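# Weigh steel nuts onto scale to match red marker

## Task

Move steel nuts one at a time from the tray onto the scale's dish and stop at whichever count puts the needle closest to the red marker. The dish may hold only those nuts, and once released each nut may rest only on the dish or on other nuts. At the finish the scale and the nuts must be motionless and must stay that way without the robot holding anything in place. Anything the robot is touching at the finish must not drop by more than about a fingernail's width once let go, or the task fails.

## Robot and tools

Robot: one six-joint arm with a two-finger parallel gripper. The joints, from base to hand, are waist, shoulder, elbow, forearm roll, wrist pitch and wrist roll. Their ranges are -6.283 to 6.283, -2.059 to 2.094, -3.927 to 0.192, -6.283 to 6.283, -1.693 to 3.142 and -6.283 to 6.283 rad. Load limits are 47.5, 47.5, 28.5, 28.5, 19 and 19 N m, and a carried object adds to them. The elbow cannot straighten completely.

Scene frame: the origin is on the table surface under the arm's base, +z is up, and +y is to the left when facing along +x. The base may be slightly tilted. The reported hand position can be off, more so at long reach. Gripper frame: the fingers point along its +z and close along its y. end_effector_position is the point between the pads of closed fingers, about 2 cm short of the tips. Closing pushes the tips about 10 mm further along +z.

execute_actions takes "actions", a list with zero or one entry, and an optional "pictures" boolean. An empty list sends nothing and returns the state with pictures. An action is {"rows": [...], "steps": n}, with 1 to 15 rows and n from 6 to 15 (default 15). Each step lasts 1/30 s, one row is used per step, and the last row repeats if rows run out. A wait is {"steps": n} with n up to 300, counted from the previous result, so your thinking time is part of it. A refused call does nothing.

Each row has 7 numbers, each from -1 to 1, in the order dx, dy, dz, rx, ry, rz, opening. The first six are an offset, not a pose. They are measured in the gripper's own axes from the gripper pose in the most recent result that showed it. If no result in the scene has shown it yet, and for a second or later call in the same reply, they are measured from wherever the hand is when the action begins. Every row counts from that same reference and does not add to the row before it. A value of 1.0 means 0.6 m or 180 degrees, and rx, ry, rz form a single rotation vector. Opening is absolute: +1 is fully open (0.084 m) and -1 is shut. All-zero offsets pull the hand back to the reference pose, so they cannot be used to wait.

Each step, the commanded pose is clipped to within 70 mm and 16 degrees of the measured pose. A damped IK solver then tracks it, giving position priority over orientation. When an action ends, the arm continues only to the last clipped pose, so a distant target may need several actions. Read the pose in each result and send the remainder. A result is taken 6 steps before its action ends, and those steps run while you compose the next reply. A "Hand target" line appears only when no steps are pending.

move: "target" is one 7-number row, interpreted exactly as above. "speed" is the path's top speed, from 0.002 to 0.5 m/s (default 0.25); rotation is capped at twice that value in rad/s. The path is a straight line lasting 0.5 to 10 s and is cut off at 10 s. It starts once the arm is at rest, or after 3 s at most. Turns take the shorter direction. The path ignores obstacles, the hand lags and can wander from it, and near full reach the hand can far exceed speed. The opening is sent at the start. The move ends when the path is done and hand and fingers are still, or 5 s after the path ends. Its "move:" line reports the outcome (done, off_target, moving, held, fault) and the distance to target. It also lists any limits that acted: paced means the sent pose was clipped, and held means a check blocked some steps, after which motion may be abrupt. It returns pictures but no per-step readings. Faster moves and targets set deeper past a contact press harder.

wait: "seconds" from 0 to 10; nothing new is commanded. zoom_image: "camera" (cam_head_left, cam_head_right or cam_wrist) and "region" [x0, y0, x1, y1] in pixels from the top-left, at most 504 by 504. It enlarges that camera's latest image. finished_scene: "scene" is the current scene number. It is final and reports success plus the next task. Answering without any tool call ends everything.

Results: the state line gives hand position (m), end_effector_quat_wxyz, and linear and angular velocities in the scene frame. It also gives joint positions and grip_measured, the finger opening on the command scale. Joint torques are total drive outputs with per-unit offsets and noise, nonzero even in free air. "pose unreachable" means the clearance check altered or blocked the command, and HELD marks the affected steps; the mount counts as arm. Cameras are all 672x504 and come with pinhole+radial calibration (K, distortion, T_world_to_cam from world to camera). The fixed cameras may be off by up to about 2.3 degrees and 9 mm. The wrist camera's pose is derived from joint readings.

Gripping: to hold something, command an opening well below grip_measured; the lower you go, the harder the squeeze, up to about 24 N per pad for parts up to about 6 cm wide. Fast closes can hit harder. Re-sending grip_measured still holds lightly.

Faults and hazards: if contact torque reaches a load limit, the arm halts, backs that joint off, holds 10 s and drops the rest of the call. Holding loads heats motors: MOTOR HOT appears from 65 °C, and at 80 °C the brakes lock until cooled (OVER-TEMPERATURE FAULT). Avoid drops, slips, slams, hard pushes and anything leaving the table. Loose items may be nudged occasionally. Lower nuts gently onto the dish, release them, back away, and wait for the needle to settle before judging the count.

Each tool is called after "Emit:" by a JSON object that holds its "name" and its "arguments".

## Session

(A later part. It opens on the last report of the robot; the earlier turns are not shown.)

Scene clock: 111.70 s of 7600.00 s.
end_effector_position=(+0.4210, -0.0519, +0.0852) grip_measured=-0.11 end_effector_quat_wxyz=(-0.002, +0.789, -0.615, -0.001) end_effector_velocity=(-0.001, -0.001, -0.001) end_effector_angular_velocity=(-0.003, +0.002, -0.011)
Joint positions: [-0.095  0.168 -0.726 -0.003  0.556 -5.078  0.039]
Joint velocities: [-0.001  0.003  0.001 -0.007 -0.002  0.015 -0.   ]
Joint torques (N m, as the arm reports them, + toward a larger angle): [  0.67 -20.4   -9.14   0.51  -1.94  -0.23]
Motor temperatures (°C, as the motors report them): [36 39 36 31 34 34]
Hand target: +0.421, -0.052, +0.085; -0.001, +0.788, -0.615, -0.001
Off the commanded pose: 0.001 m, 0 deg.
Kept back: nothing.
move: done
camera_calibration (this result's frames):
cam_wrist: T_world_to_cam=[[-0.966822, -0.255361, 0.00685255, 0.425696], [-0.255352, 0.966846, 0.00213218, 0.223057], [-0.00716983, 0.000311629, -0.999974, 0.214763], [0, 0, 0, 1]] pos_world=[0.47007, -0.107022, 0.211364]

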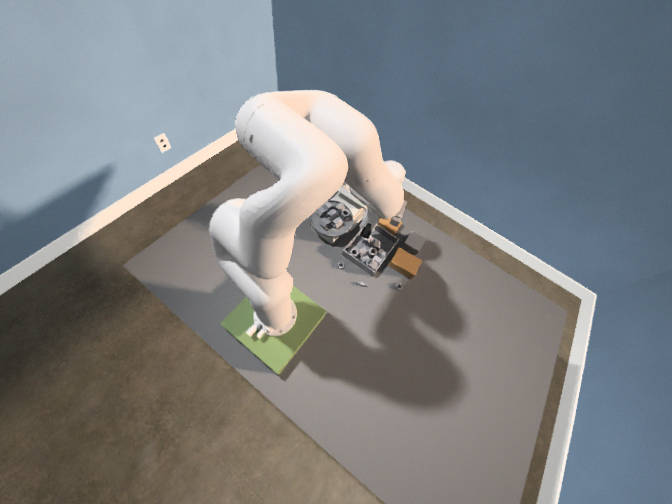

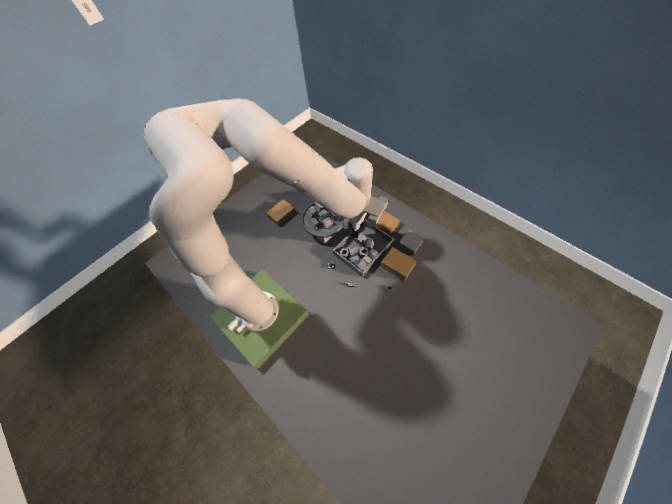

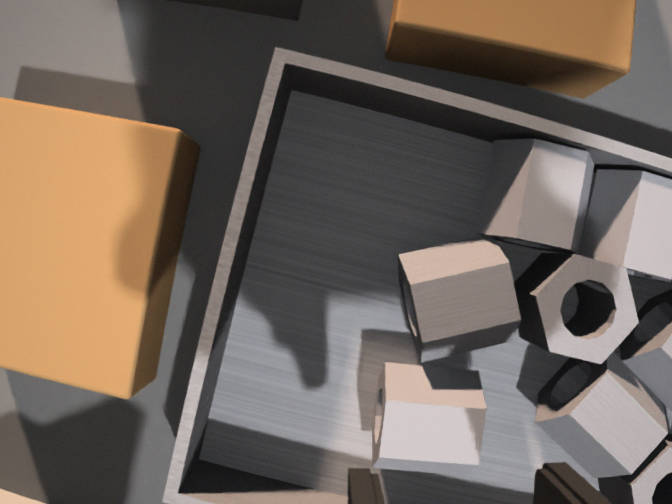

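Emit:
{"name": "move", "arguments": {"target": [0.024, -0.0013, 0.0735, 0, 0, 0.022, -0.1], "speed": 0.12}}

Emit:
{"name": "execute_actions", "arguments": {"actions": [{"rows": [[0,0,0,0,0,0,-0.16],[0,0,0,0,0,0,-0.22],[0,0,0,0,0,0,-0.27],[0,0,0,0,0,0,-0.31],[0,0,0,0,0,0,-0.36],[0,0,0,0,0,0,-0.45],[0,0,0,0,0,0,-0.6]], "steps": 13}]}}

Scene clock: 112.87 s of 7600.00 s.
end_effector_position=(+0.4255, -0.0654, +0.0415) grip_measured=-0.11 end_effector_quat_wxyz=(-0.002, +0.767, -0.641, -0.001) end_effector_velocity=(-0.001, -0.000, -0.003) end_effector_angular_velocity=(+0.001, +0.005, -0.002)
Joint positions: [-0.126  0.308 -0.75  -0.003  0.439 -5.04   0.039]
Joint velocities: [-0.001  0.009 -0.001  0.    -0.003  0.001 -0.   ]
Joint torques (N m, as the arm reports them, + toward a larger angle): [  0.88 -21.7   -8.32   0.52  -2.09   0.03]
Motor temperatures (°C, as the motors report them): [36 39 36 31 34 34]
Hand target: +0.425, -0.065, +0.041; -0.002, +0.767, -0.642, -0.001
Off the commanded pose: 0.000 m, 0 deg.
Kept back: nothing.
move: done
camera_calibration (this result's frames):
cam_wrist: T_world_to_cam=[[-0.982073, -0.188388, 0.00645205, 0.437753], [-0.188377, 0.982094, 0.00234326, 0.209764], [-0.00677796, 0.00108584, -0.999976, 0.170961], [0, 0, 0, 1]] pos_world=[0.470579, -0.123726, 0.167641]

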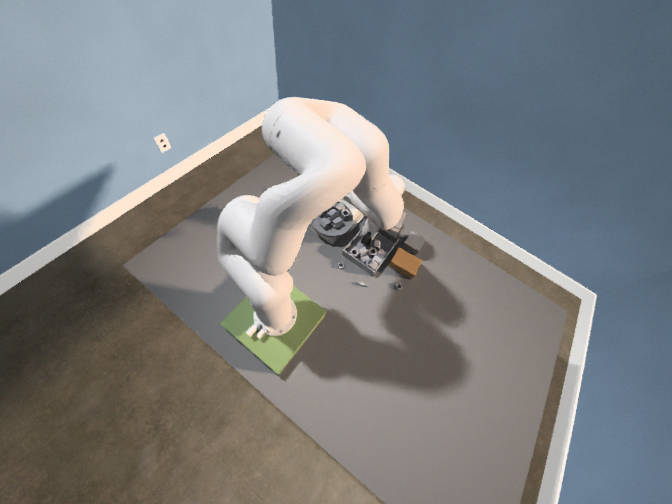

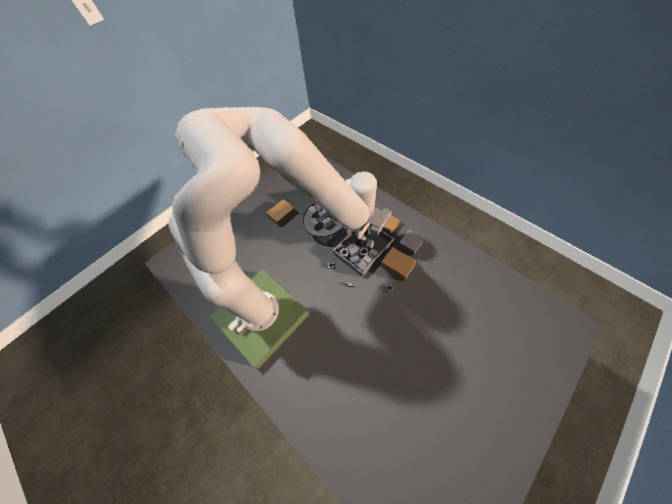

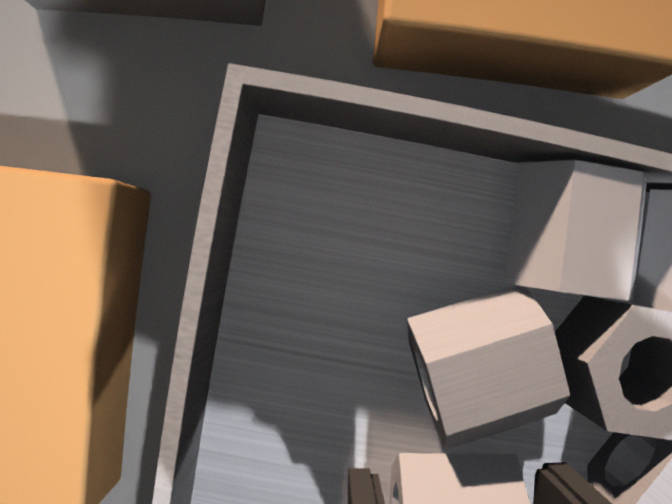

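Scene clock: 113.10 s of 7600.00 s.
end_effector_position=(+0.4255, -0.0654, +0.0416) grip_measured=-0.33 end_effector_quat_wxyz=(-0.002, +0.767, -0.641, -0.001) end_effector_velocity=(+0.000, -0.000, -0.000) end_effector_angular_velocity=(-0.000, -0.001, -0.001)
Joint positions: [-0.126  0.308 -0.75  -0.003  0.439 -5.04   0.029]
Joint velocities: [-0.001  0.001 -0.    -0.001 -0.001  0.001  0.   ]
Joint torques (N m, as the arm reports them, + toward a larger angle): [  0.97 -21.58  -8.45   0.71  -2.11  -0.1 ]
Motor temperatures (°C, as the motors report them): [36 39 36 31 34 34]
Steps of this call (steps 1 to 7: the first 7 steps of this action). Readings (end_effector_position):
1: (+0.4255, -0.0654, +0.0414)
2: (+0.4254, -0.0654, +0.0414)
4: (+0.4255, -0.0654, +0.0415)
7: the state above

Emit:
{"name": "move", "arguments": {"target": [-0.058, 0, -0.154, 0, 0, 0.101, -0.6], "speed": 0.3}}

Scene clock: 114.80 s of 7600.00 s.
end_effector_position=(+0.4191, -0.0319, +0.1335) grip_measured=-0.33 end_effector_quat_wxyz=(+0.001, -0.656, +0.755, +0.001) end_effector_velocity=(+0.001, +0.001, +0.004) end_effector_angular_velocity=(-0.003, -0.003, -0.006)
Joint positions: [-0.048  0.036 -0.735 -0.003  0.697 -4.645  0.029]
Joint velocities: [ 0.003 -0.007 -0.005 -0.005  0.008  0.013 -0.   ]
Joint torques (N m, as the arm reports them, + toward a larger angle): [  0.74 -19.25 -10.31   0.46  -1.95   0.05]
Motor temperatures (°C, as the motors report them): [36 39 36 31 34 34]
Hand target: +0.419, -0.032, +0.134; +0.001, -0.656, +0.755, +0.001
Off your previous action's commanded pose: 0.000 m, 0 deg at its last step (step 6 of this call).
Off the commanded pose: 0.001 m, 0 deg.
Kept back: nothing.
move: done
camera_calibration (this result's frames):
cam_wrist: T_world_to_cam=[[-0.991835, 0.127256, 0.00829433, 0.451061], [0.127279, 0.991865, 0.00220176, 0.0434796], [-0.00794667, 0.00323947, -0.999963, 0.26337], [0, 0, 0, 1]] pos_world=[0.443937, -0.101379, 0.259523]

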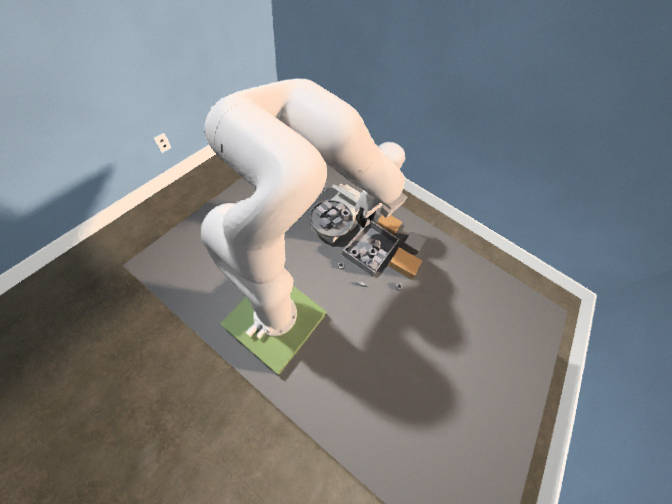

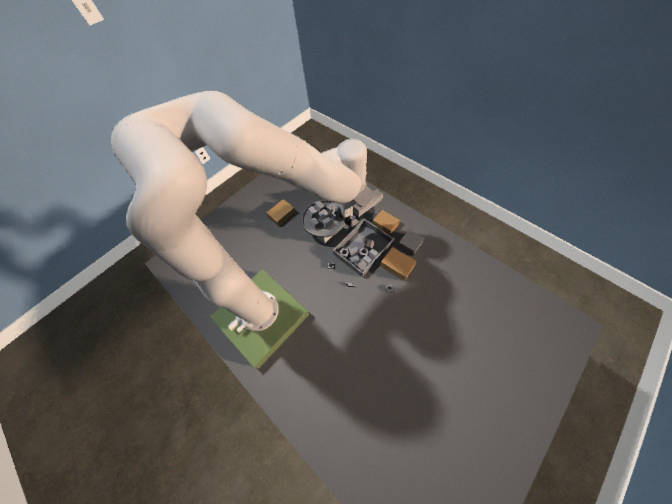

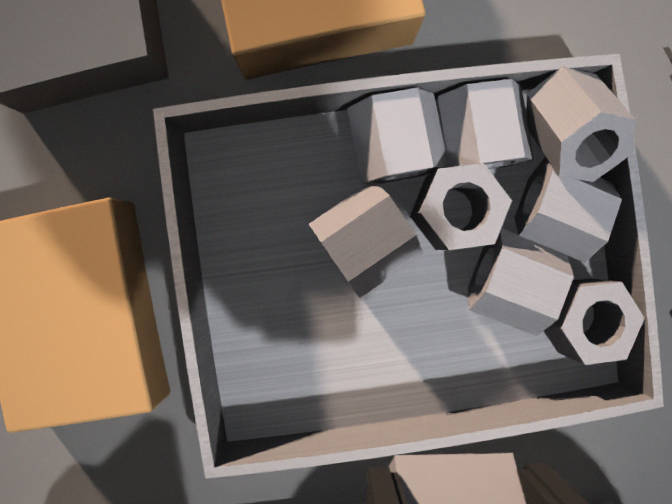

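Emit:
{"name": "move", "arguments": {"target": [-0.1905, 0.04, 0.002, 0, 0, 0, -0.6], "speed": 0.3}}

Scene clock: 116.03 s of 7600.00 s.
end_effector_position=(+0.4116, +0.0840, +0.1328) grip_measured=-0.33 end_effector_quat_wxyz=(+0.001, -0.656, +0.755, +0.001) end_effector_velocity=(-0.000, +0.003, -0.000) end_effector_angular_velocity=(-0.002, -0.000, +0.001)
Joint positions: [ 0.23   0.039 -0.735 -0.005  0.693 -4.365  0.029]
Joint velocities: [ 0.007  0.002 -0.002 -0.003  0.     0.008  0.   ]
Joint torques (N m, as the arm reports them, + toward a larger angle): [  0.96 -19.62 -10.35   0.5   -2.11   0.01]
Motor temperatures (°C, as the motors report them): [36 39 36 31 34 34]
Hand target: +0.412, +0.084, +0.133; +0.001, -0.656, +0.755, +0.001
Off the commanded pose: 0.001 m, 0 deg.
Kept back: nothing.
move: done
camera_calibration (this result's frames):
cam_wrist: T_world_to_cam=[[-0.991784, 0.127682, 0.00780221, 0.428971], [0.127698, 0.991812, 0.00148389, -0.0705742], [-0.00754886, 0.00246803, -0.999968, 0.262138], [0, 0, 0, 1]] pos_world=[0.436438, 0.0145773, 0.258888]

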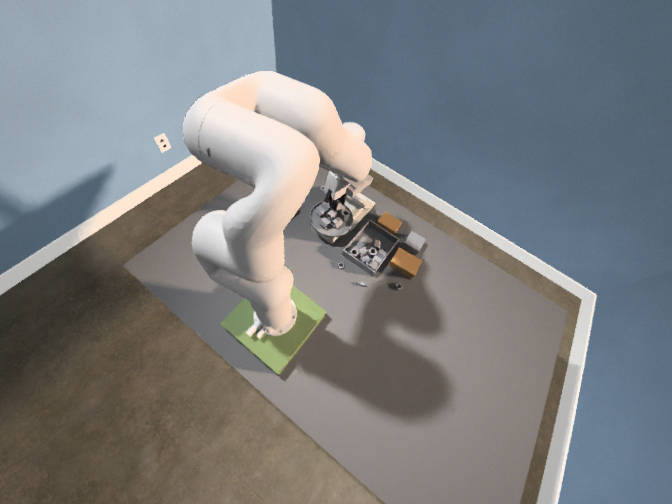

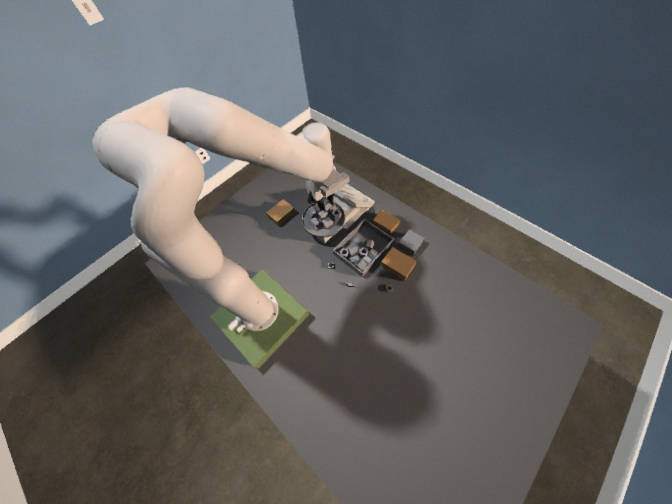

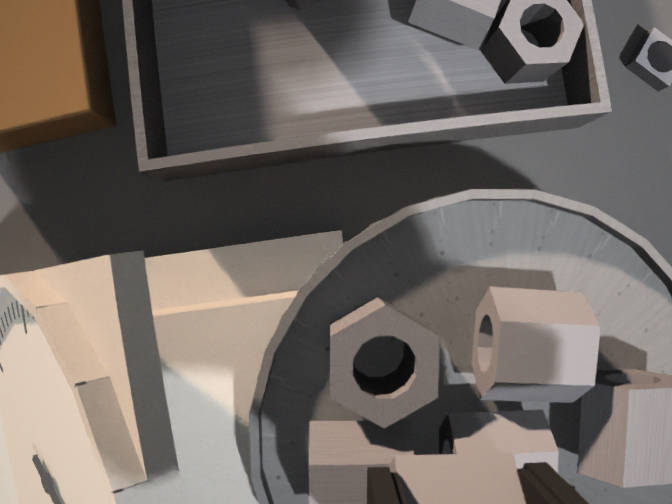

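Emit:
{"name": "execute_actions", "arguments": {"actions": [{"rows": [[0,0,0.0015,0,0,0,-0.6],[0,0,0.003,0,0,0,-0.6],[0,0,0.0045,0,0,0,-0.6],[0,0,0.006,0,0,0,-0.6],[0,0,0.007,0,0,0,-0.6],[0,0,0.008,0,0,0,-0.6],[0,0,0.009,0,0,0,-0.6],[0,0,0.01,0,0,0,-0.6],[0,0,0.011,0,0,0,-0.6],[0,0,0.012,0,0,0,-0.6],[0,0,0.013,0,0,0,-0.6]], "steps": 15}]}}

Emit:
{"name": "execute_actions", "arguments": {"actions": [{"steps": 8}], "pictures": true}}

Scene clock: 116.63 s of 7600.00 s.
end_effector_position=(+0.4115, +0.0840, +0.1285) grip_measured=-0.33 end_effector_quat_wxyz=(+0.001, -0.656, +0.755, +0.001) end_effector_velocity=(-0.000, -0.000, -0.019) end_effector_angular_velocity=(+0.001, +0.002, -0.002)
Joint positions: [ 0.23   0.049 -0.732 -0.005  0.681 -4.365  0.029]
Joint velocities: [-0.001  0.044  0.014  0.002 -0.056 -0.001 -0.   ]
Joint torques (N m, as the arm reports them, + toward a larger angle): [  0.93 -19.89 -10.14   0.55  -1.97  -0.03]
Motor temperatures (°C, as the motors report them): [36 39 36 31 34 34]
Steps of this call (steps 1 to 9: nothing new was sent; steps 10 to 18: the first 9 steps of this action). Readings (end_effector_position):
10: (+0.4116, +0.0844, +0.1328)
11: (+0.4117, +0.0843, +0.1327)
13: (+0.4118, +0.0842, +0.1319)
17: (+0.4115, +0.0840, +0.1291)
18: the state above

Scene clock: 116.90 s of 7600.00 s.
end_effector_position=(+0.4120, +0.0841, +0.1258) grip_measured=-0.33 end_effector_quat_wxyz=(+0.002, -0.656, +0.755, +0.001) end_effector_velocity=(+0.000, +0.000, -0.003) end_effector_angular_velocity=(+0.001, -0.001, -0.001)
Joint positions: [ 0.23   0.056 -0.73  -0.005  0.671 -4.365  0.029]
Joint velocities: [-0.     0.006  0.002  0.001 -0.01   0.     0.   ]
Joint torques (N m, as the arm reports them, + toward a larger angle): [  0.63 -17.8   -9.47   0.51  -2.21  -0.07]
Motor temperatures (°C, as the motors report them): [36 39 36 31 34 34]
Hand target: +0.412, +0.084, +0.125; +0.001, -0.656, +0.755, +0.001
Off the commanded pose: 0.001 m, 0 deg.
Kept back: nothing.
Steps of this call (steps 1 to 6: the last 6 steps of your previous action; steps 7 to 8: nothing new was sent). Readings (end_effector_position):
1: (+0.4115, +0.0840, +0.1278)
2: (+0.4116, +0.0840, +0.1273)
4: (+0.4119, +0.0841, +0.1266)
8: the state above
camera_calibration (this result's frames):
cam_wrist: T_world_to_cam=[[-0.991798, 0.127646, 0.0066212, 0.429574], [0.127661, 0.991816, 0.00193473, -0.0707905], [-0.00632005, 0.00276413, -0.999976, 0.254649], [0, 0, 0, 1]] pos_world=[0.436697, 0.0146738, 0.251936]

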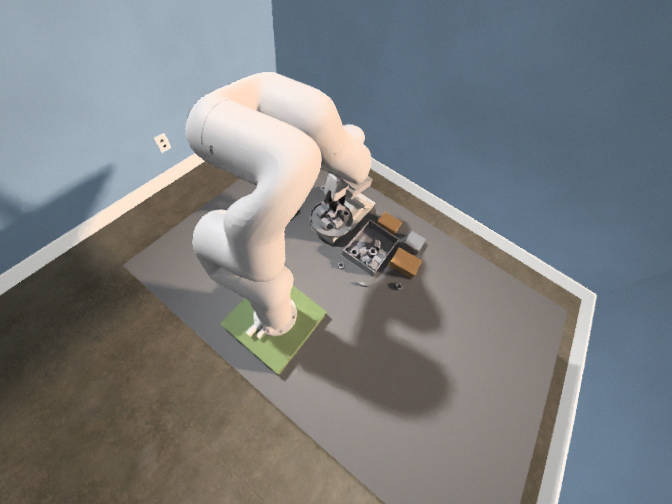

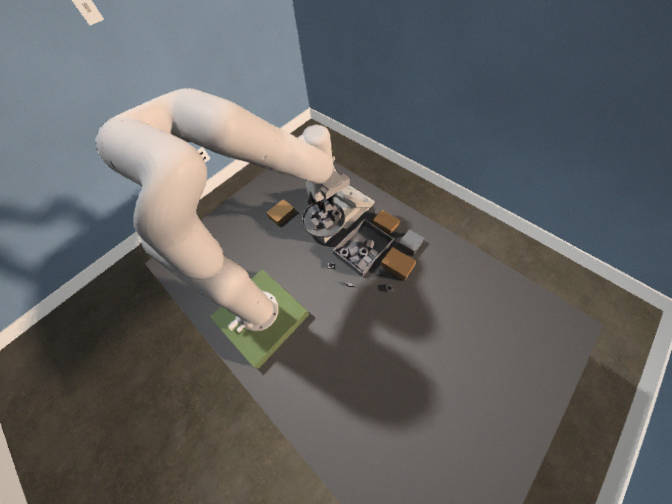

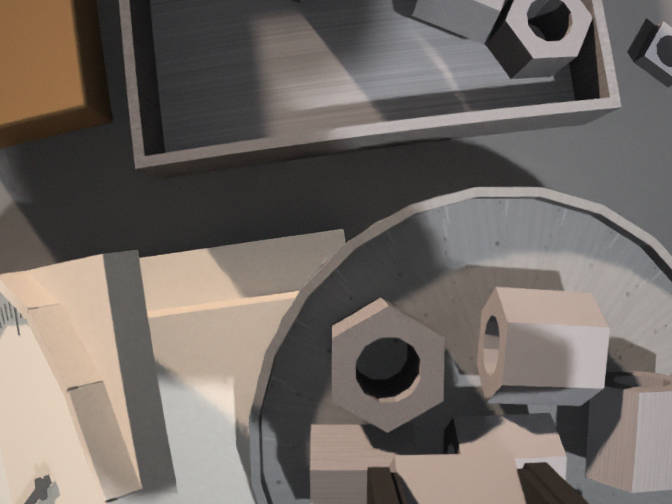

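Emit:
{"name": "execute_actions", "arguments": {"actions": [{"rows": [[0,0,-0.001,0,0,0,-0.6],[0,0,-0.0015,0,0,0,-0.6],[0,0,-0.0015,0,0,0,-0.55],[0,0,-0.0015,0,0,0,-0.45],[0,0,-0.0015,0,0,0,-0.36],[0,0,-0.0015,0,0,0,-0.3],[0,0,-0.0015,0,0,0,-0.24],[0,0,-0.0015,0,0,0,-0.17],[0,0,-0.0015,0,0,0,-0.1],[0,0,-0.004,0,0,0,-0.1],[0,0,-0.009,0,0,0,-0.1],[0,0,-0.015,0,0,0,-0.1],[0,0,-0.022,0,0,0,-0.1],[0,0,-0.028,0,0,0,-0.1],[0,0,-0.032,0,0,0,-0.1]], "steps": 15}]}}

Scene clock: 117.50 s of 7600.00 s.
end_effector_position=(+0.4116, +0.0840, +0.1261) grip_measured=-0.21 end_effector_quat_wxyz=(+0.001, -0.656, +0.755, +0.001) end_effector_velocity=(-0.007, -0.001, -0.005) end_effector_angular_velocity=(-0.004, +0.019, +0.001)
Joint positions: [ 0.23   0.055 -0.73  -0.005  0.673 -4.365  0.035]
Joint velocities: [ 0.001  0.003  0.009 -0.     0.007  0.001  0.091]
Joint torques (N m, as the arm reports them, + toward a larger angle): [  0.85 -18.88  -9.78   0.3   -2.01  -0.03]
Motor temperatures (°C, as the motors report them): [36 39 36 31 34 34]
Steps of this call (steps 1 to 9: nothing new was sent; steps 10 to 18: the first 9 steps of this action). Readings (end_effector_position):
10: (+0.4120, +0.0841, +0.1253)
11: (+0.4119, +0.0841, +0.1254)
13: (+0.4119, +0.0841, +0.1259)
17: (+0.4119, +0.0841, +0.1263)
18: the state above

Emit:
{"name": "move", "arguments": {"target": [-0.1445, -0.178, -0.1, -0.083, 0, 0, -0.1], "speed": 0.3}}

Scene clock: 119.33 s of 7600.00 s.
end_effector_position=(+0.5297, +0.1540, +0.1867) grip_measured=-0.11 end_effector_quat_wxyz=(-0.084, -0.650, +0.749, +0.098) end_effector_velocity=(+0.001, +0.001, +0.000) end_effector_angular_velocity=(-0.002, +0.011, +0.001)
Joint positions: [ 0.271  0.553 -1.668  0.096  1.355 -4.359  0.039]
Joint velocities: [ 0.001  0.015 -0.025 -0.     0.022  0.001 -0.   ]
Joint torques (N m, as the arm reports them, + toward a larger angle): [  0.72 -30.24 -10.8    0.37  -1.31   0.01]
Motor temperatures (°C, as the motors report them): [36 39 36 31 34 34]
Hand target: +0.530, +0.154, +0.187; -0.084, -0.650, +0.748, +0.099
Off your previous action's commanded pose: 0.012 m, 0 deg at its last step (step 6 of this call).
Off the commanded pose: 0.001 m, 0 deg.
Kept back: nothing.
move: done
camera_calibration (this result's frames):
cam_wrist: T_world_to_cam=[[-0.956692, 0.122764, 0.263951, 0.471014], [0.128567, 0.991689, 0.00475435, -0.15622], [-0.261174, 0.0384838, -0.964524, 0.438948], [0, 0, 0, 1]] pos_world=[0.585342, 0.0802054, 0.299794]

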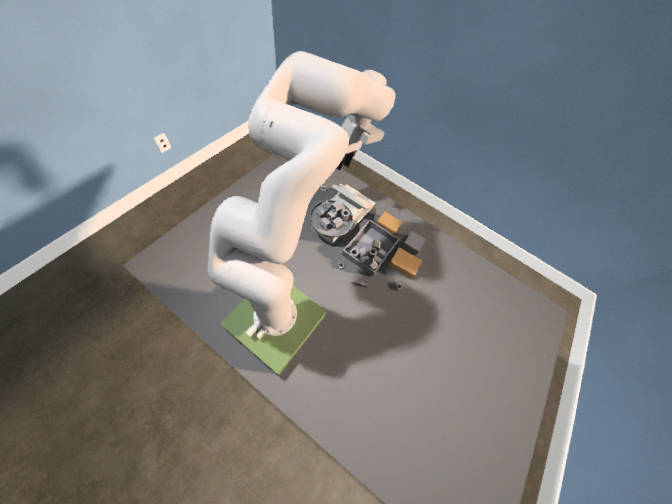

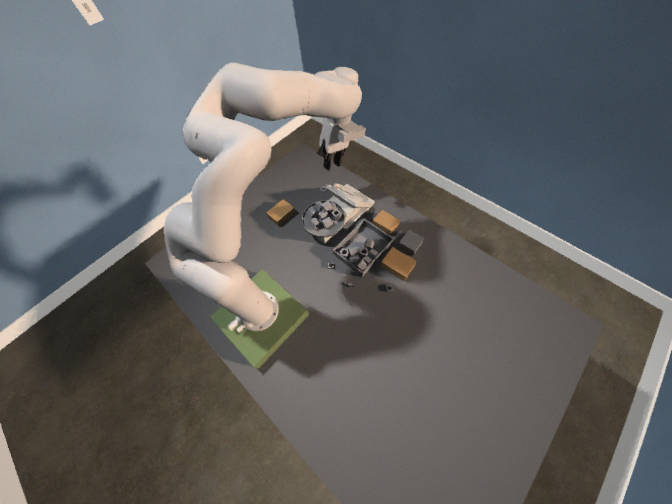

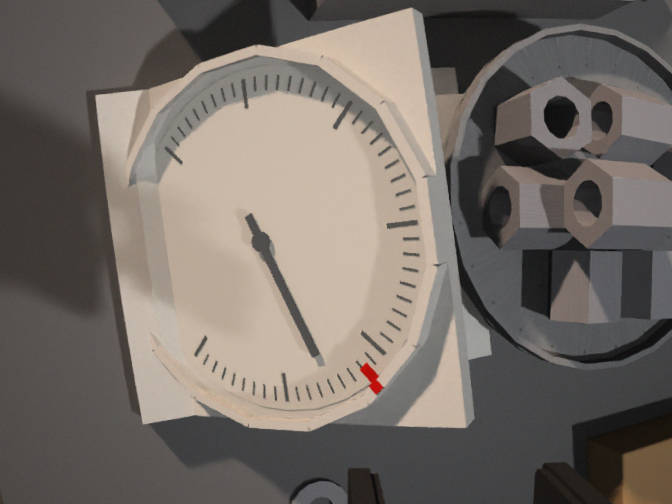

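Emit:
{"name": "zoom_image", "arguments": {"camera": "cam_wrist", "region": [230, 200, 430, 420]}}

Region (230, 200, 430, 420) of cam_wrist's 672x504 image, scaled by 2.291, with more detail than that image has; it fills the left 458 columns of this view, and the rest is white.

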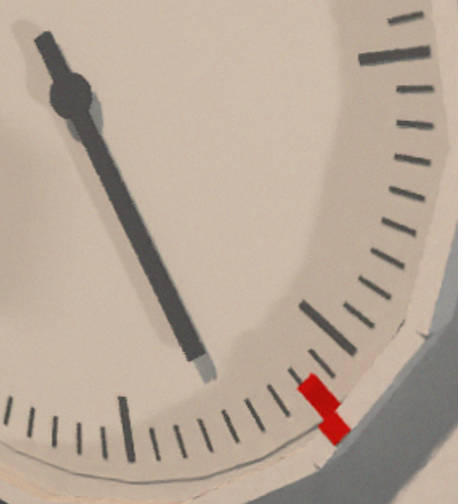

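Emit:
{"name": "zoom_image", "arguments": {"camera": "cam_wrist", "region": [290, 320, 410, 420]}}

Region (290, 320, 410, 420) of cam_wrist's 672x504 image, scaled by 4.200, with more detail than that image has.

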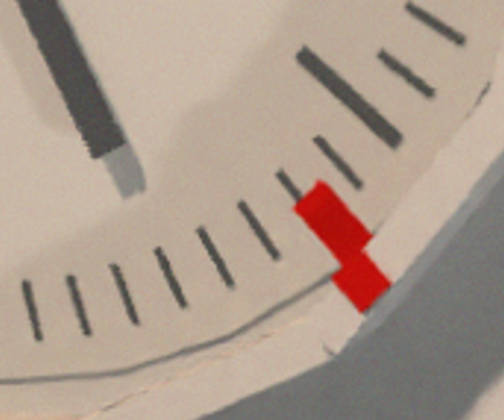

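Emit:
{"name": "move", "arguments": {"target": [0.1428, 0.1558, 0.108, 0.0825, 0, 0, -0.1], "speed": 0.3}}

Scene clock: 126.30 s of 7600.00 s.
end_effector_position=(+0.4116, +0.0850, +0.1475) grip_measured=-0.11 end_effector_quat_wxyz=(+0.001, -0.656, +0.755, +0.001) end_effector_velocity=(-0.001, -0.000, -0.001) end_effector_angular_velocity=(+0.002, -0.011, -0.002)
Joint positions: [ 0.233  0.008 -0.749 -0.004  0.74  -4.364  0.039]
Joint velocities: [-0.001 -0.009  0.016 -0.    -0.018  0.002 -0.   ]
Joint torques (N m, as the arm reports them, + toward a larger angle): [  0.83 -18.67 -10.13   0.55  -1.98   0.05]
Motor temperatures (°C, as the motors report them): [36 39 36 31 34 34]
Hand target: +0.411, +0.085, +0.148; +0.001, -0.656, +0.755, +0.001
Off the commanded pose: 0.001 m, 0 deg.
Kept back: nothing.
move: done
camera_calibration (this result's frames):
cam_wrist: T_world_to_cam=[[-0.991768, 0.12771, 0.00927605, 0.42849], [0.12773, 0.991808, 0.00156287, -0.0716316], [-0.00900046, 0.00273483, -0.999956, 0.277478], [0, 0, 0, 1]] pos_world=[0.436609, 0.0155635, 0.273603]

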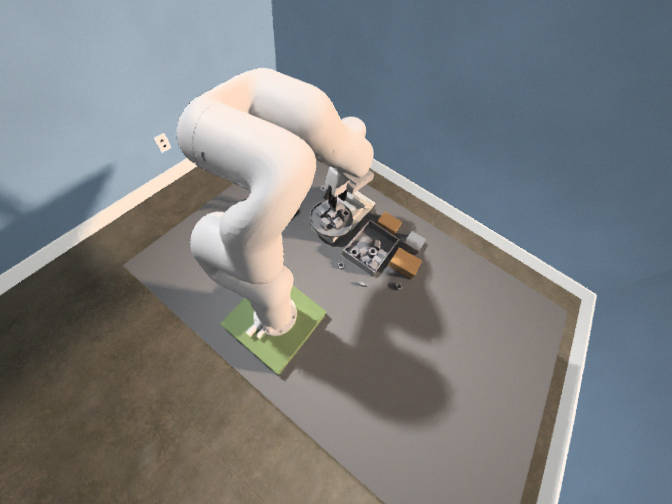

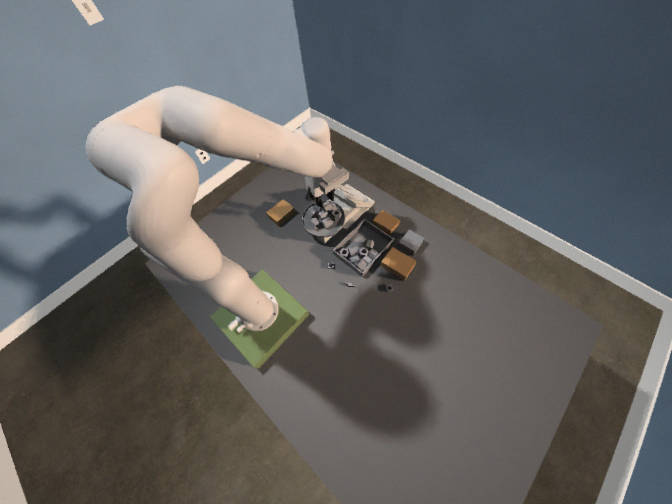

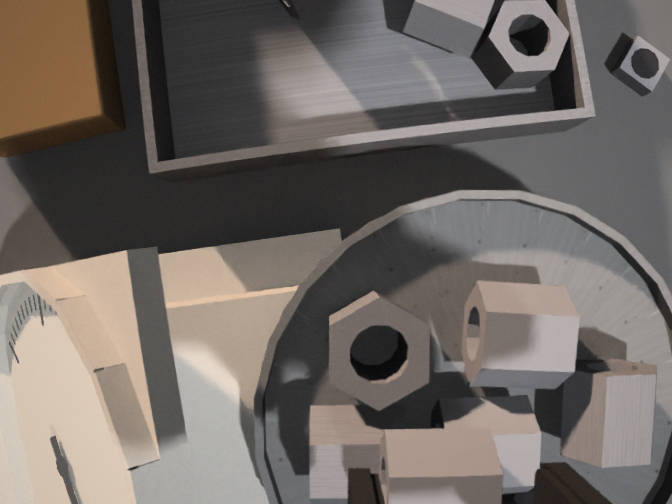

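Emit:
{"name": "execute_actions", "arguments": {"actions": [{"rows": [[0.001,-0.0005,0.005,0,0,0,-0.1],[0.0015,-0.0005,0.011,0,0,0,-0.1],[0.0015,-0.0005,0.018,0,0,0,-0.1],[0.0015,-0.0005,0.024,0,0,0,-0.1],[0.0015,-0.0005,0.029,0,0,0,-0.1],[0.0015,-0.0005,0.033,0,0,0,-0.1],[0.0015,-0.0005,0.035,0,0,0,-0.1],[0.0015,-0.0005,0.035,0,0,0,-0.1],[0.0015,-0.0005,0.035,0,0,0,-0.1],[0.0015,-0.0005,0.035,0,0,0,-0.15],[0.0015,-0.0005,0.035,0,0,0,-0.2],[0.0015,-0.0005,0.035,0,0,0,-0.25],[0.0015,-0.0005,0.035,0,0,0,-0.29],[0.0015,-0.0005,0.035,0,0,0,-0.33],[0.0015,-0.0005,0.035,0,0,0,-0.4]], "steps": 15}]}}

Emit:
{"name": "execute_actions", "arguments": {"actions": [{"rows": [[0,0,0,0,0,0,-0.5],[0,0,0,0,0,0,-0.6],[0,0,0,0,0,0,-0.6],[0,0,0,0,0,0,-0.6],[0,0,-0.001,0,0,0,-0.6],[0,0,-0.002,0,0,0,-0.6],[0,0,-0.004,0,0,0,-0.6],[0,0,-0.006,0,0,0,-0.6],[0,0,-0.009,0,0,0,-0.6],[0,0,-0.012,0,0,0,-0.6],[0,0,-0.014,0,0,0,-0.6]], "steps": 13}]}}

Scene clock: 126.97 s of 7600.00 s.
end_effector_position=(+0.4107, +0.0840, +0.1311) grip_measured=-0.11 end_effector_quat_wxyz=(-0.000, -0.656, +0.755, +0.002) end_effector_velocity=(-0.008, -0.002, -0.064) end_effector_angular_velocity=(-0.004, +0.029, -0.002)
Joint positions: [ 0.23   0.043 -0.734 -0.004  0.693 -4.366  0.039]
Joint velocities: [-0.002  0.139  0.048  0.002 -0.159 -0.001 -0.   ]
Joint torques (N m, as the arm reports them, + toward a larger angle): [  0.94 -20.93 -10.38   0.39  -1.8   -0.08]
Motor temperatures (°C, as the motors report them): [36 39 36 31 34 34]
Steps of this call (steps 1 to 11: nothing new was sent; steps 12 to 20: the first 9 steps of this action). Readings (end_effector_position):
12: (+0.4114, +0.0849, +0.1475)
13: (+0.4117, +0.0849, +0.1472)
15: (+0.4122, +0.0847, +0.1447)
19: (+0.4110, +0.0841, +0.1335)
20: the state above

Scene clock: 127.40 s of 7600.00 s.
end_effector_position=(+0.4118, +0.0842, +0.1275) grip_measured=-0.33 end_effector_quat_wxyz=(+0.001, -0.656, +0.755, +0.001) end_effector_velocity=(-0.003, -0.000, +0.007) end_effector_angular_velocity=(-0.002, +0.009, +0.000)
Joint positions: [ 0.23   0.053 -0.733 -0.004  0.679 -4.366  0.029]
Joint velocities: [ 0.    -0.021 -0.003  0.001  0.034 -0.    -0.   ]
Joint torques (N m, as the arm reports them, + toward a larger angle): [  0.82 -19.73 -10.01   0.16  -1.9    0.12]
Motor temperatures (°C, as the motors report them): [36 39 36 31 34 34]
Off your previous action's commanded pose: 0.001 m, 0 deg at its last step (step 6 of this call).
Steps of this call (steps 1 to 6: the last 6 steps of your previous action; steps 7 to 13: the first 7 steps of this action, its rows measured from where the robot was after step 6). Readings (end_effector_position):
6: (+0.4118, +0.0842, +0.1272)
7: (+0.4119, +0.0842, +0.1271)
8: (+0.4118, +0.0842, +0.1271)
10: (+0.4118, +0.0842, +0.1272)
13: the state above

Emit:
{"name": "move", "arguments": {"target": [0.216, -0.0695, -0.006, 0, 0, 0, -0.6], "speed": 0.3}}

Emit:
{"name": "move", "arguments": {"target": [0.01, 0, 0.142, 0, 0, 0, -0.6], "speed": 0.2}}

Scene clock: 129.77 s of 7600.00 s.
end_effector_position=(+0.4344, -0.0493, +0.1304) grip_measured=-0.33 end_effector_quat_wxyz=(+0.001, -0.656, +0.755, +0.002) end_effector_velocity=(+0.000, -0.003, -0.001) end_effector_angular_velocity=(+0.002, +0.002, -0.001)
Joint positions: [-0.085  0.094 -0.798 -0.002  0.703 -4.683  0.029]
Joint velocities: [-0.006  0.005 -0.005  0.003  0.002 -0.007 -0.   ]
Joint torques (N m, as the arm reports them, + toward a larger angle): [  1.24 -20.75 -10.26   0.48  -2.3    0.06]
Motor temperatures (°C, as the motors report them): [36 39 36 31 34 34]
Hand target: +0.434, -0.050, +0.130; +0.001, -0.656, +0.755, +0.002
Off your previous action's commanded pose: 0.003 m, 0 deg at its last step (step 6 of this call).
Off the commanded pose: 0.001 m, 0 deg.
Kept back: nothing.
move: done
camera_calibration (this result's frames):
cam_wrist: T_world_to_cam=[[-0.991829, 0.127197, 0.009795, 0.468304], [0.127227, 0.991871, 0.00249213, 0.0588064], [-0.00939838, 0.00371795, -0.999949, 0.261179], [0, 0, 0, 1]] pos_world=[0.45945, -0.118866, 0.256432]

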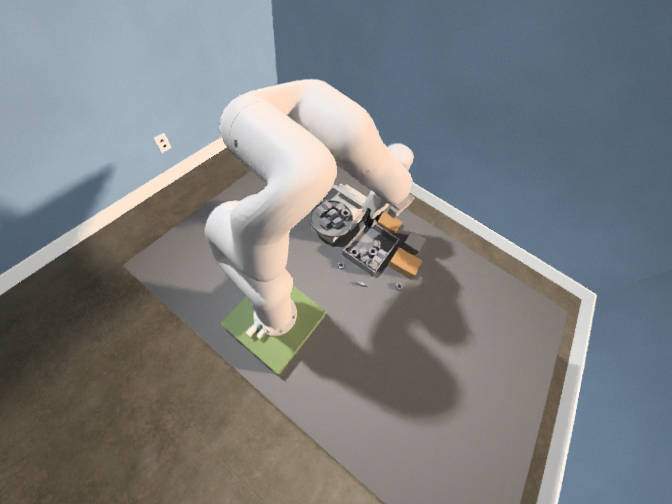

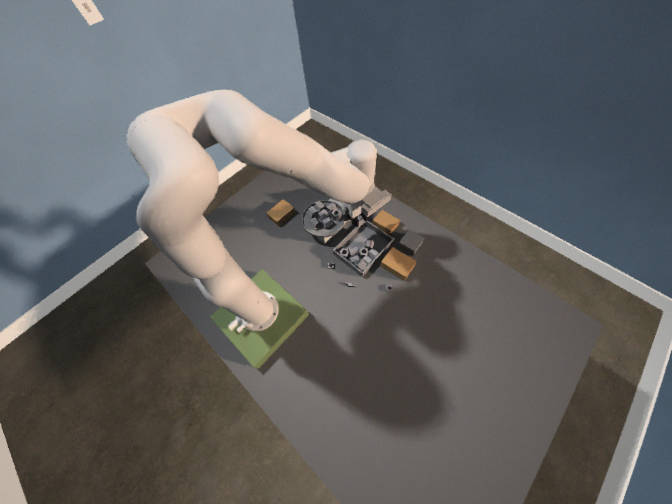

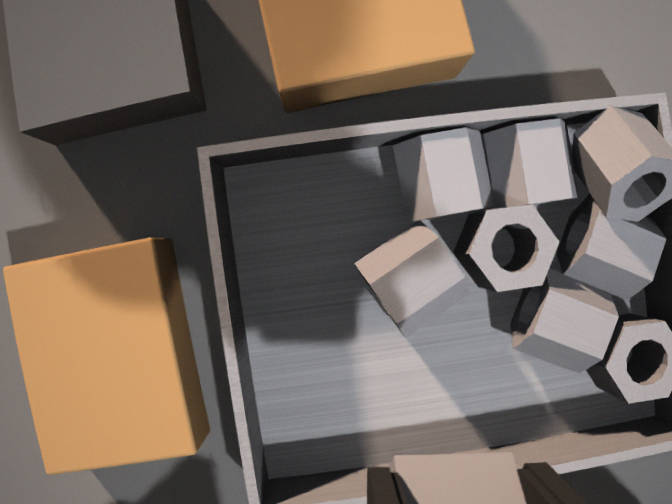

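Scene clock: 130.77 s of 7600.00 s.
end_effector_position=(+0.4337, -0.0546, +0.0458) grip_measured=-0.33 end_effector_quat_wxyz=(+0.001, -0.656, +0.754, +0.002) end_effector_velocity=(-0.001, -0.000, -0.003) end_effector_angular_velocity=(+0.000, +0.003, -0.001)
Joint positions: [-0.099  0.312 -0.776 -0.002  0.462 -4.697  0.029]
Joint velocities: [-0.001  0.007  0.001 -0.    -0.005  0.    -0.   ]
Joint torques (N m, as the arm reports them, + toward a larger angle): [  0.84 -22.25  -8.65   0.55  -2.13  -0.14]
Motor temperatures (°C, as the motors report them): [36 39 36 31 34 34]
Hand target: +0.433, -0.055, +0.045; +0.001, -0.656, +0.754, +0.002
Off the commanded pose: 0.001 m, 0 deg.
Kept back: nothing.
move: done
camera_calibration (this result's frames):
cam_wrist: T_world_to_cam=[[-0.991877, 0.126881, 0.00898844, 0.469222], [0.126912, 0.99191, 0.0029672, 0.0645209], [-0.00853924, 0.00408383, -0.999955, 0.176188], [0, 0, 0, 1]] pos_world=[0.458726, -0.124254, 0.171771]

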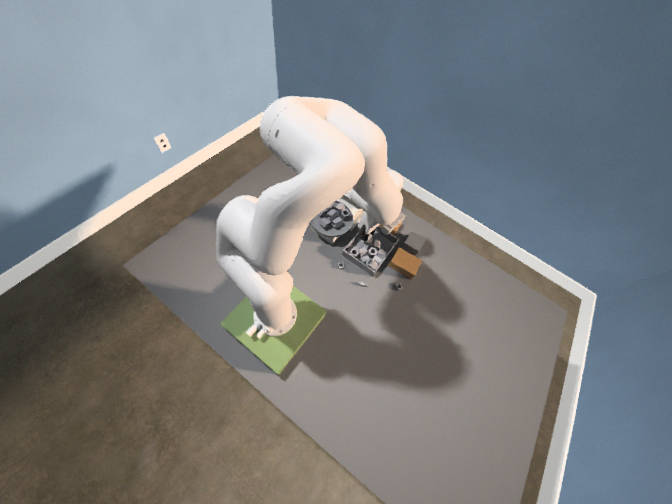

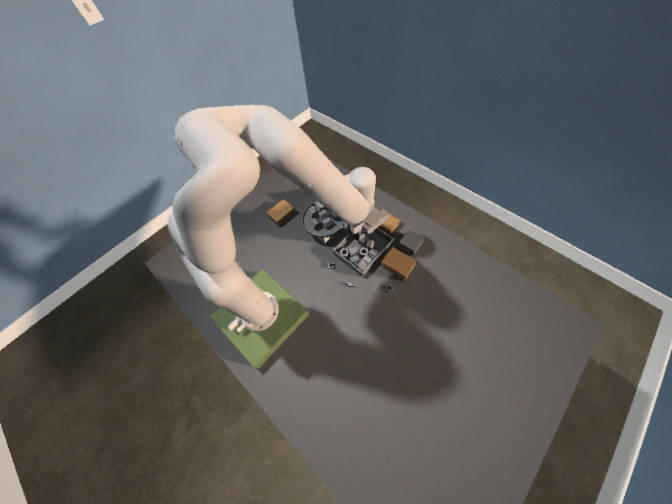

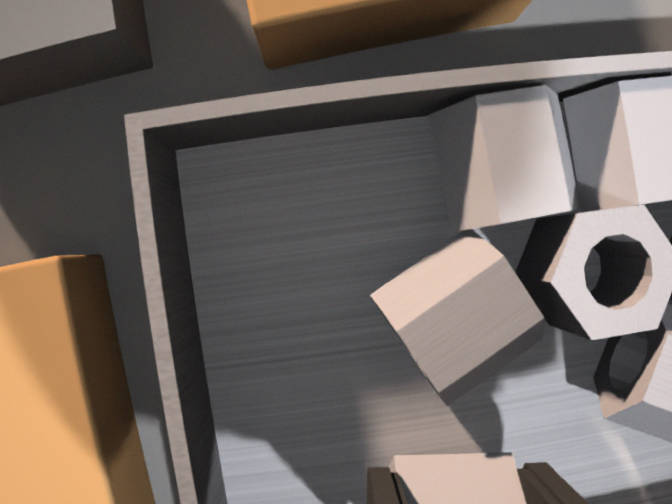

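Emit:
{"name": "execute_actions", "arguments": {"actions": [{"rows": [[0,0,0.002,0,0,0,-0.6],[0,0,0.003,0,0,0,-0.6],[0,0,0.004,0,0,0,-0.6],[0,0,0.005,0,0,0,-0.6],[0,0,0.006,0,0,0,-0.6],[0,0,0.0065,0,0,0,-0.6],[0,0,0.0065,0,0,0,-0.6],[0,0,0.0065,0,0,0,-0.6],[0,0,0.0065,0,0,0,-0.5],[0,0,0.0065,0,0,0,-0.4],[0,0,0.0065,0,0,0,-0.33],[0,0,0.0065,0,0,0,-0.28],[0,0,0.0065,0,0,0,-0.2],[0,0,0.0065,0,0,0,-0.1],[0,0,0.0065,0,0,0,0.0]], "steps": 15}]}}

Emit:
{"name": "move", "arguments": {"target": [0, 0, -0.05, 0, 0, 0, 0.0], "speed": 0.15}}

Emit:
{"name": "zoom_image", "arguments": {"camera": "cam_head_left", "region": [295, 185, 385, 255]}}

Scene clock: 131.30 s of 7600.00 s.
end_effector_position=(+0.4336, -0.0546, +0.0424) grip_measured=-0.33 end_effector_quat_wxyz=(+0.001, -0.656, +0.754, +0.002) end_effector_velocity=(-0.002, +0.000, -0.009) end_effector_angular_velocity=(-0.000, +0.004, +0.002)
Joint positions: [-0.099  0.322 -0.776 -0.002  0.453 -4.697  0.029]
Joint velocities: [ 0.     0.023  0.    -0.002 -0.02   0.     0.   ]
Joint torques (N m, as the arm reports them, + toward a larger angle): [  0.44 -22.82  -8.84   0.56  -2.16  -0.12]
Motor temperatures (°C, as the motors report them): [36 39 36 31 34 34]
Steps of this call (steps 1 to 7: nothing new was sent; steps 8 to 16: the first 9 steps of this action). Readings (end_effector_position):
8: (+0.4336, -0.0546, +0.0454)
9: (+0.4336, -0.0546, +0.0453)
11: (+0.4338, -0.0546, +0.0447)
15: (+0.4336, -0.0546, +0.0428)
16: the state above

Scene clock: 132.67 s of 7600.00 s.
end_effector_position=(+0.4336, -0.0548, +0.0715) grip_measured=-0.01 end_effector_quat_wxyz=(+0.001, -0.656, +0.754, +0.002) end_effector_velocity=(+0.000, +0.000, +0.003) end_effector_angular_velocity=(+0.000, -0.000, -0.000)
Joint positions: [-0.099  0.24  -0.774 -0.002  0.533 -4.697  0.044]
Joint velocities: [ 0.    -0.006 -0.002  0.     0.007  0.     0.   ]
Joint torques (N m, as the arm reports them, + toward a larger angle): [  1.11 -21.17  -8.88   0.76  -2.06   0.06]
Motor temperatures (°C, as the motors report them): [36 39 36 31 34 34]
Hand target: +0.434, -0.055, +0.072; +0.001, -0.656, +0.754, +0.002
Off your previous action's commanded pose: 0.000 m, 0 deg at its last step (step 6 of this call).
Off the commanded pose: 0.000 m, 0 deg.
Kept back: nothing.
move: done
camera_calibration (this result's frames):
cam_wrist: T_world_to_cam=[[-0.991864, 0.126958, 0.00937693, 0.468826], [0.126989, 0.9919, 0.00283321, 0.0645958], [-0.00894128, 0.00400093, -0.999952, 0.2021], [0, 0, 0, 1]] pos_world=[0.458615, -0.124402, 0.197512]

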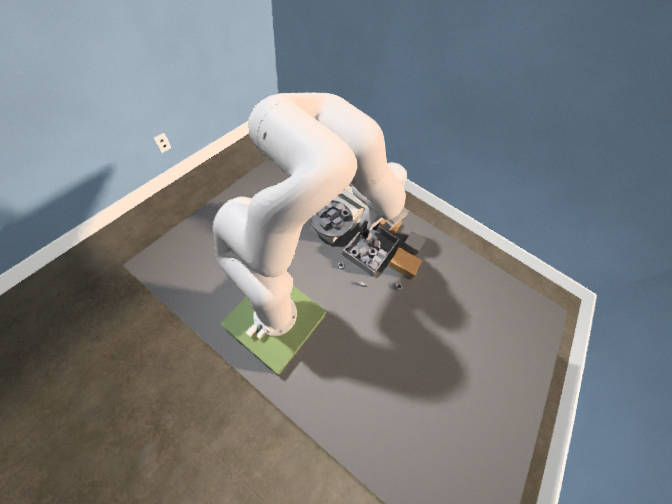

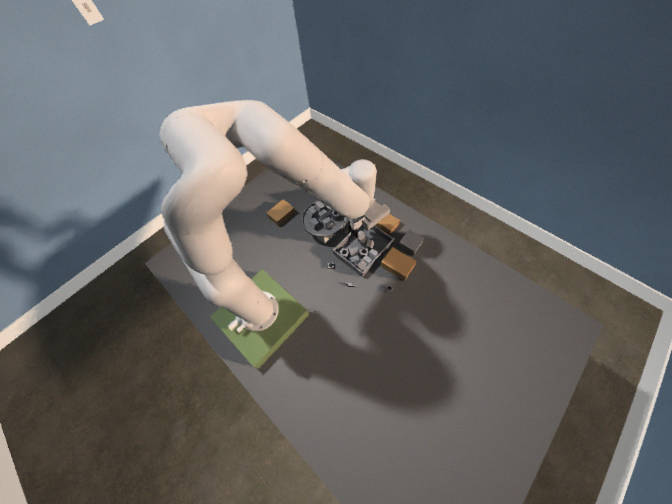

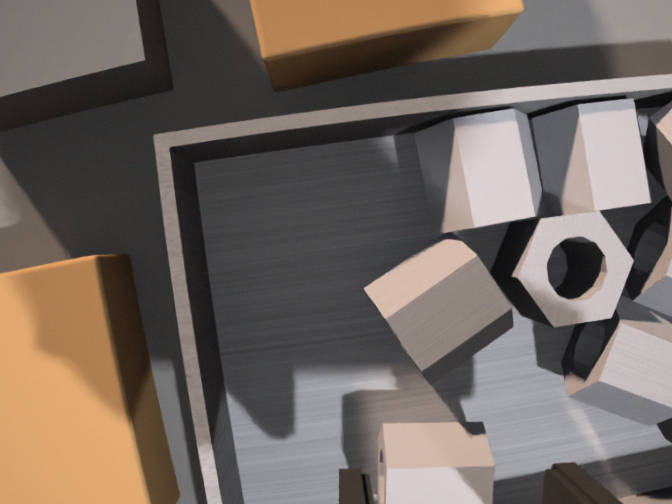

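Region (295, 185, 385, 255) of cam_head_left's 672x504 image, scaled by 5.600, with more detail than that image has.

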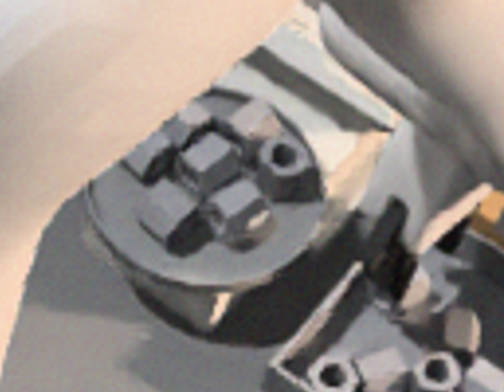

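Emit:
{"name": "finished_scene", "arguments": {"scene": 2}}

The scene is finished: the task was done.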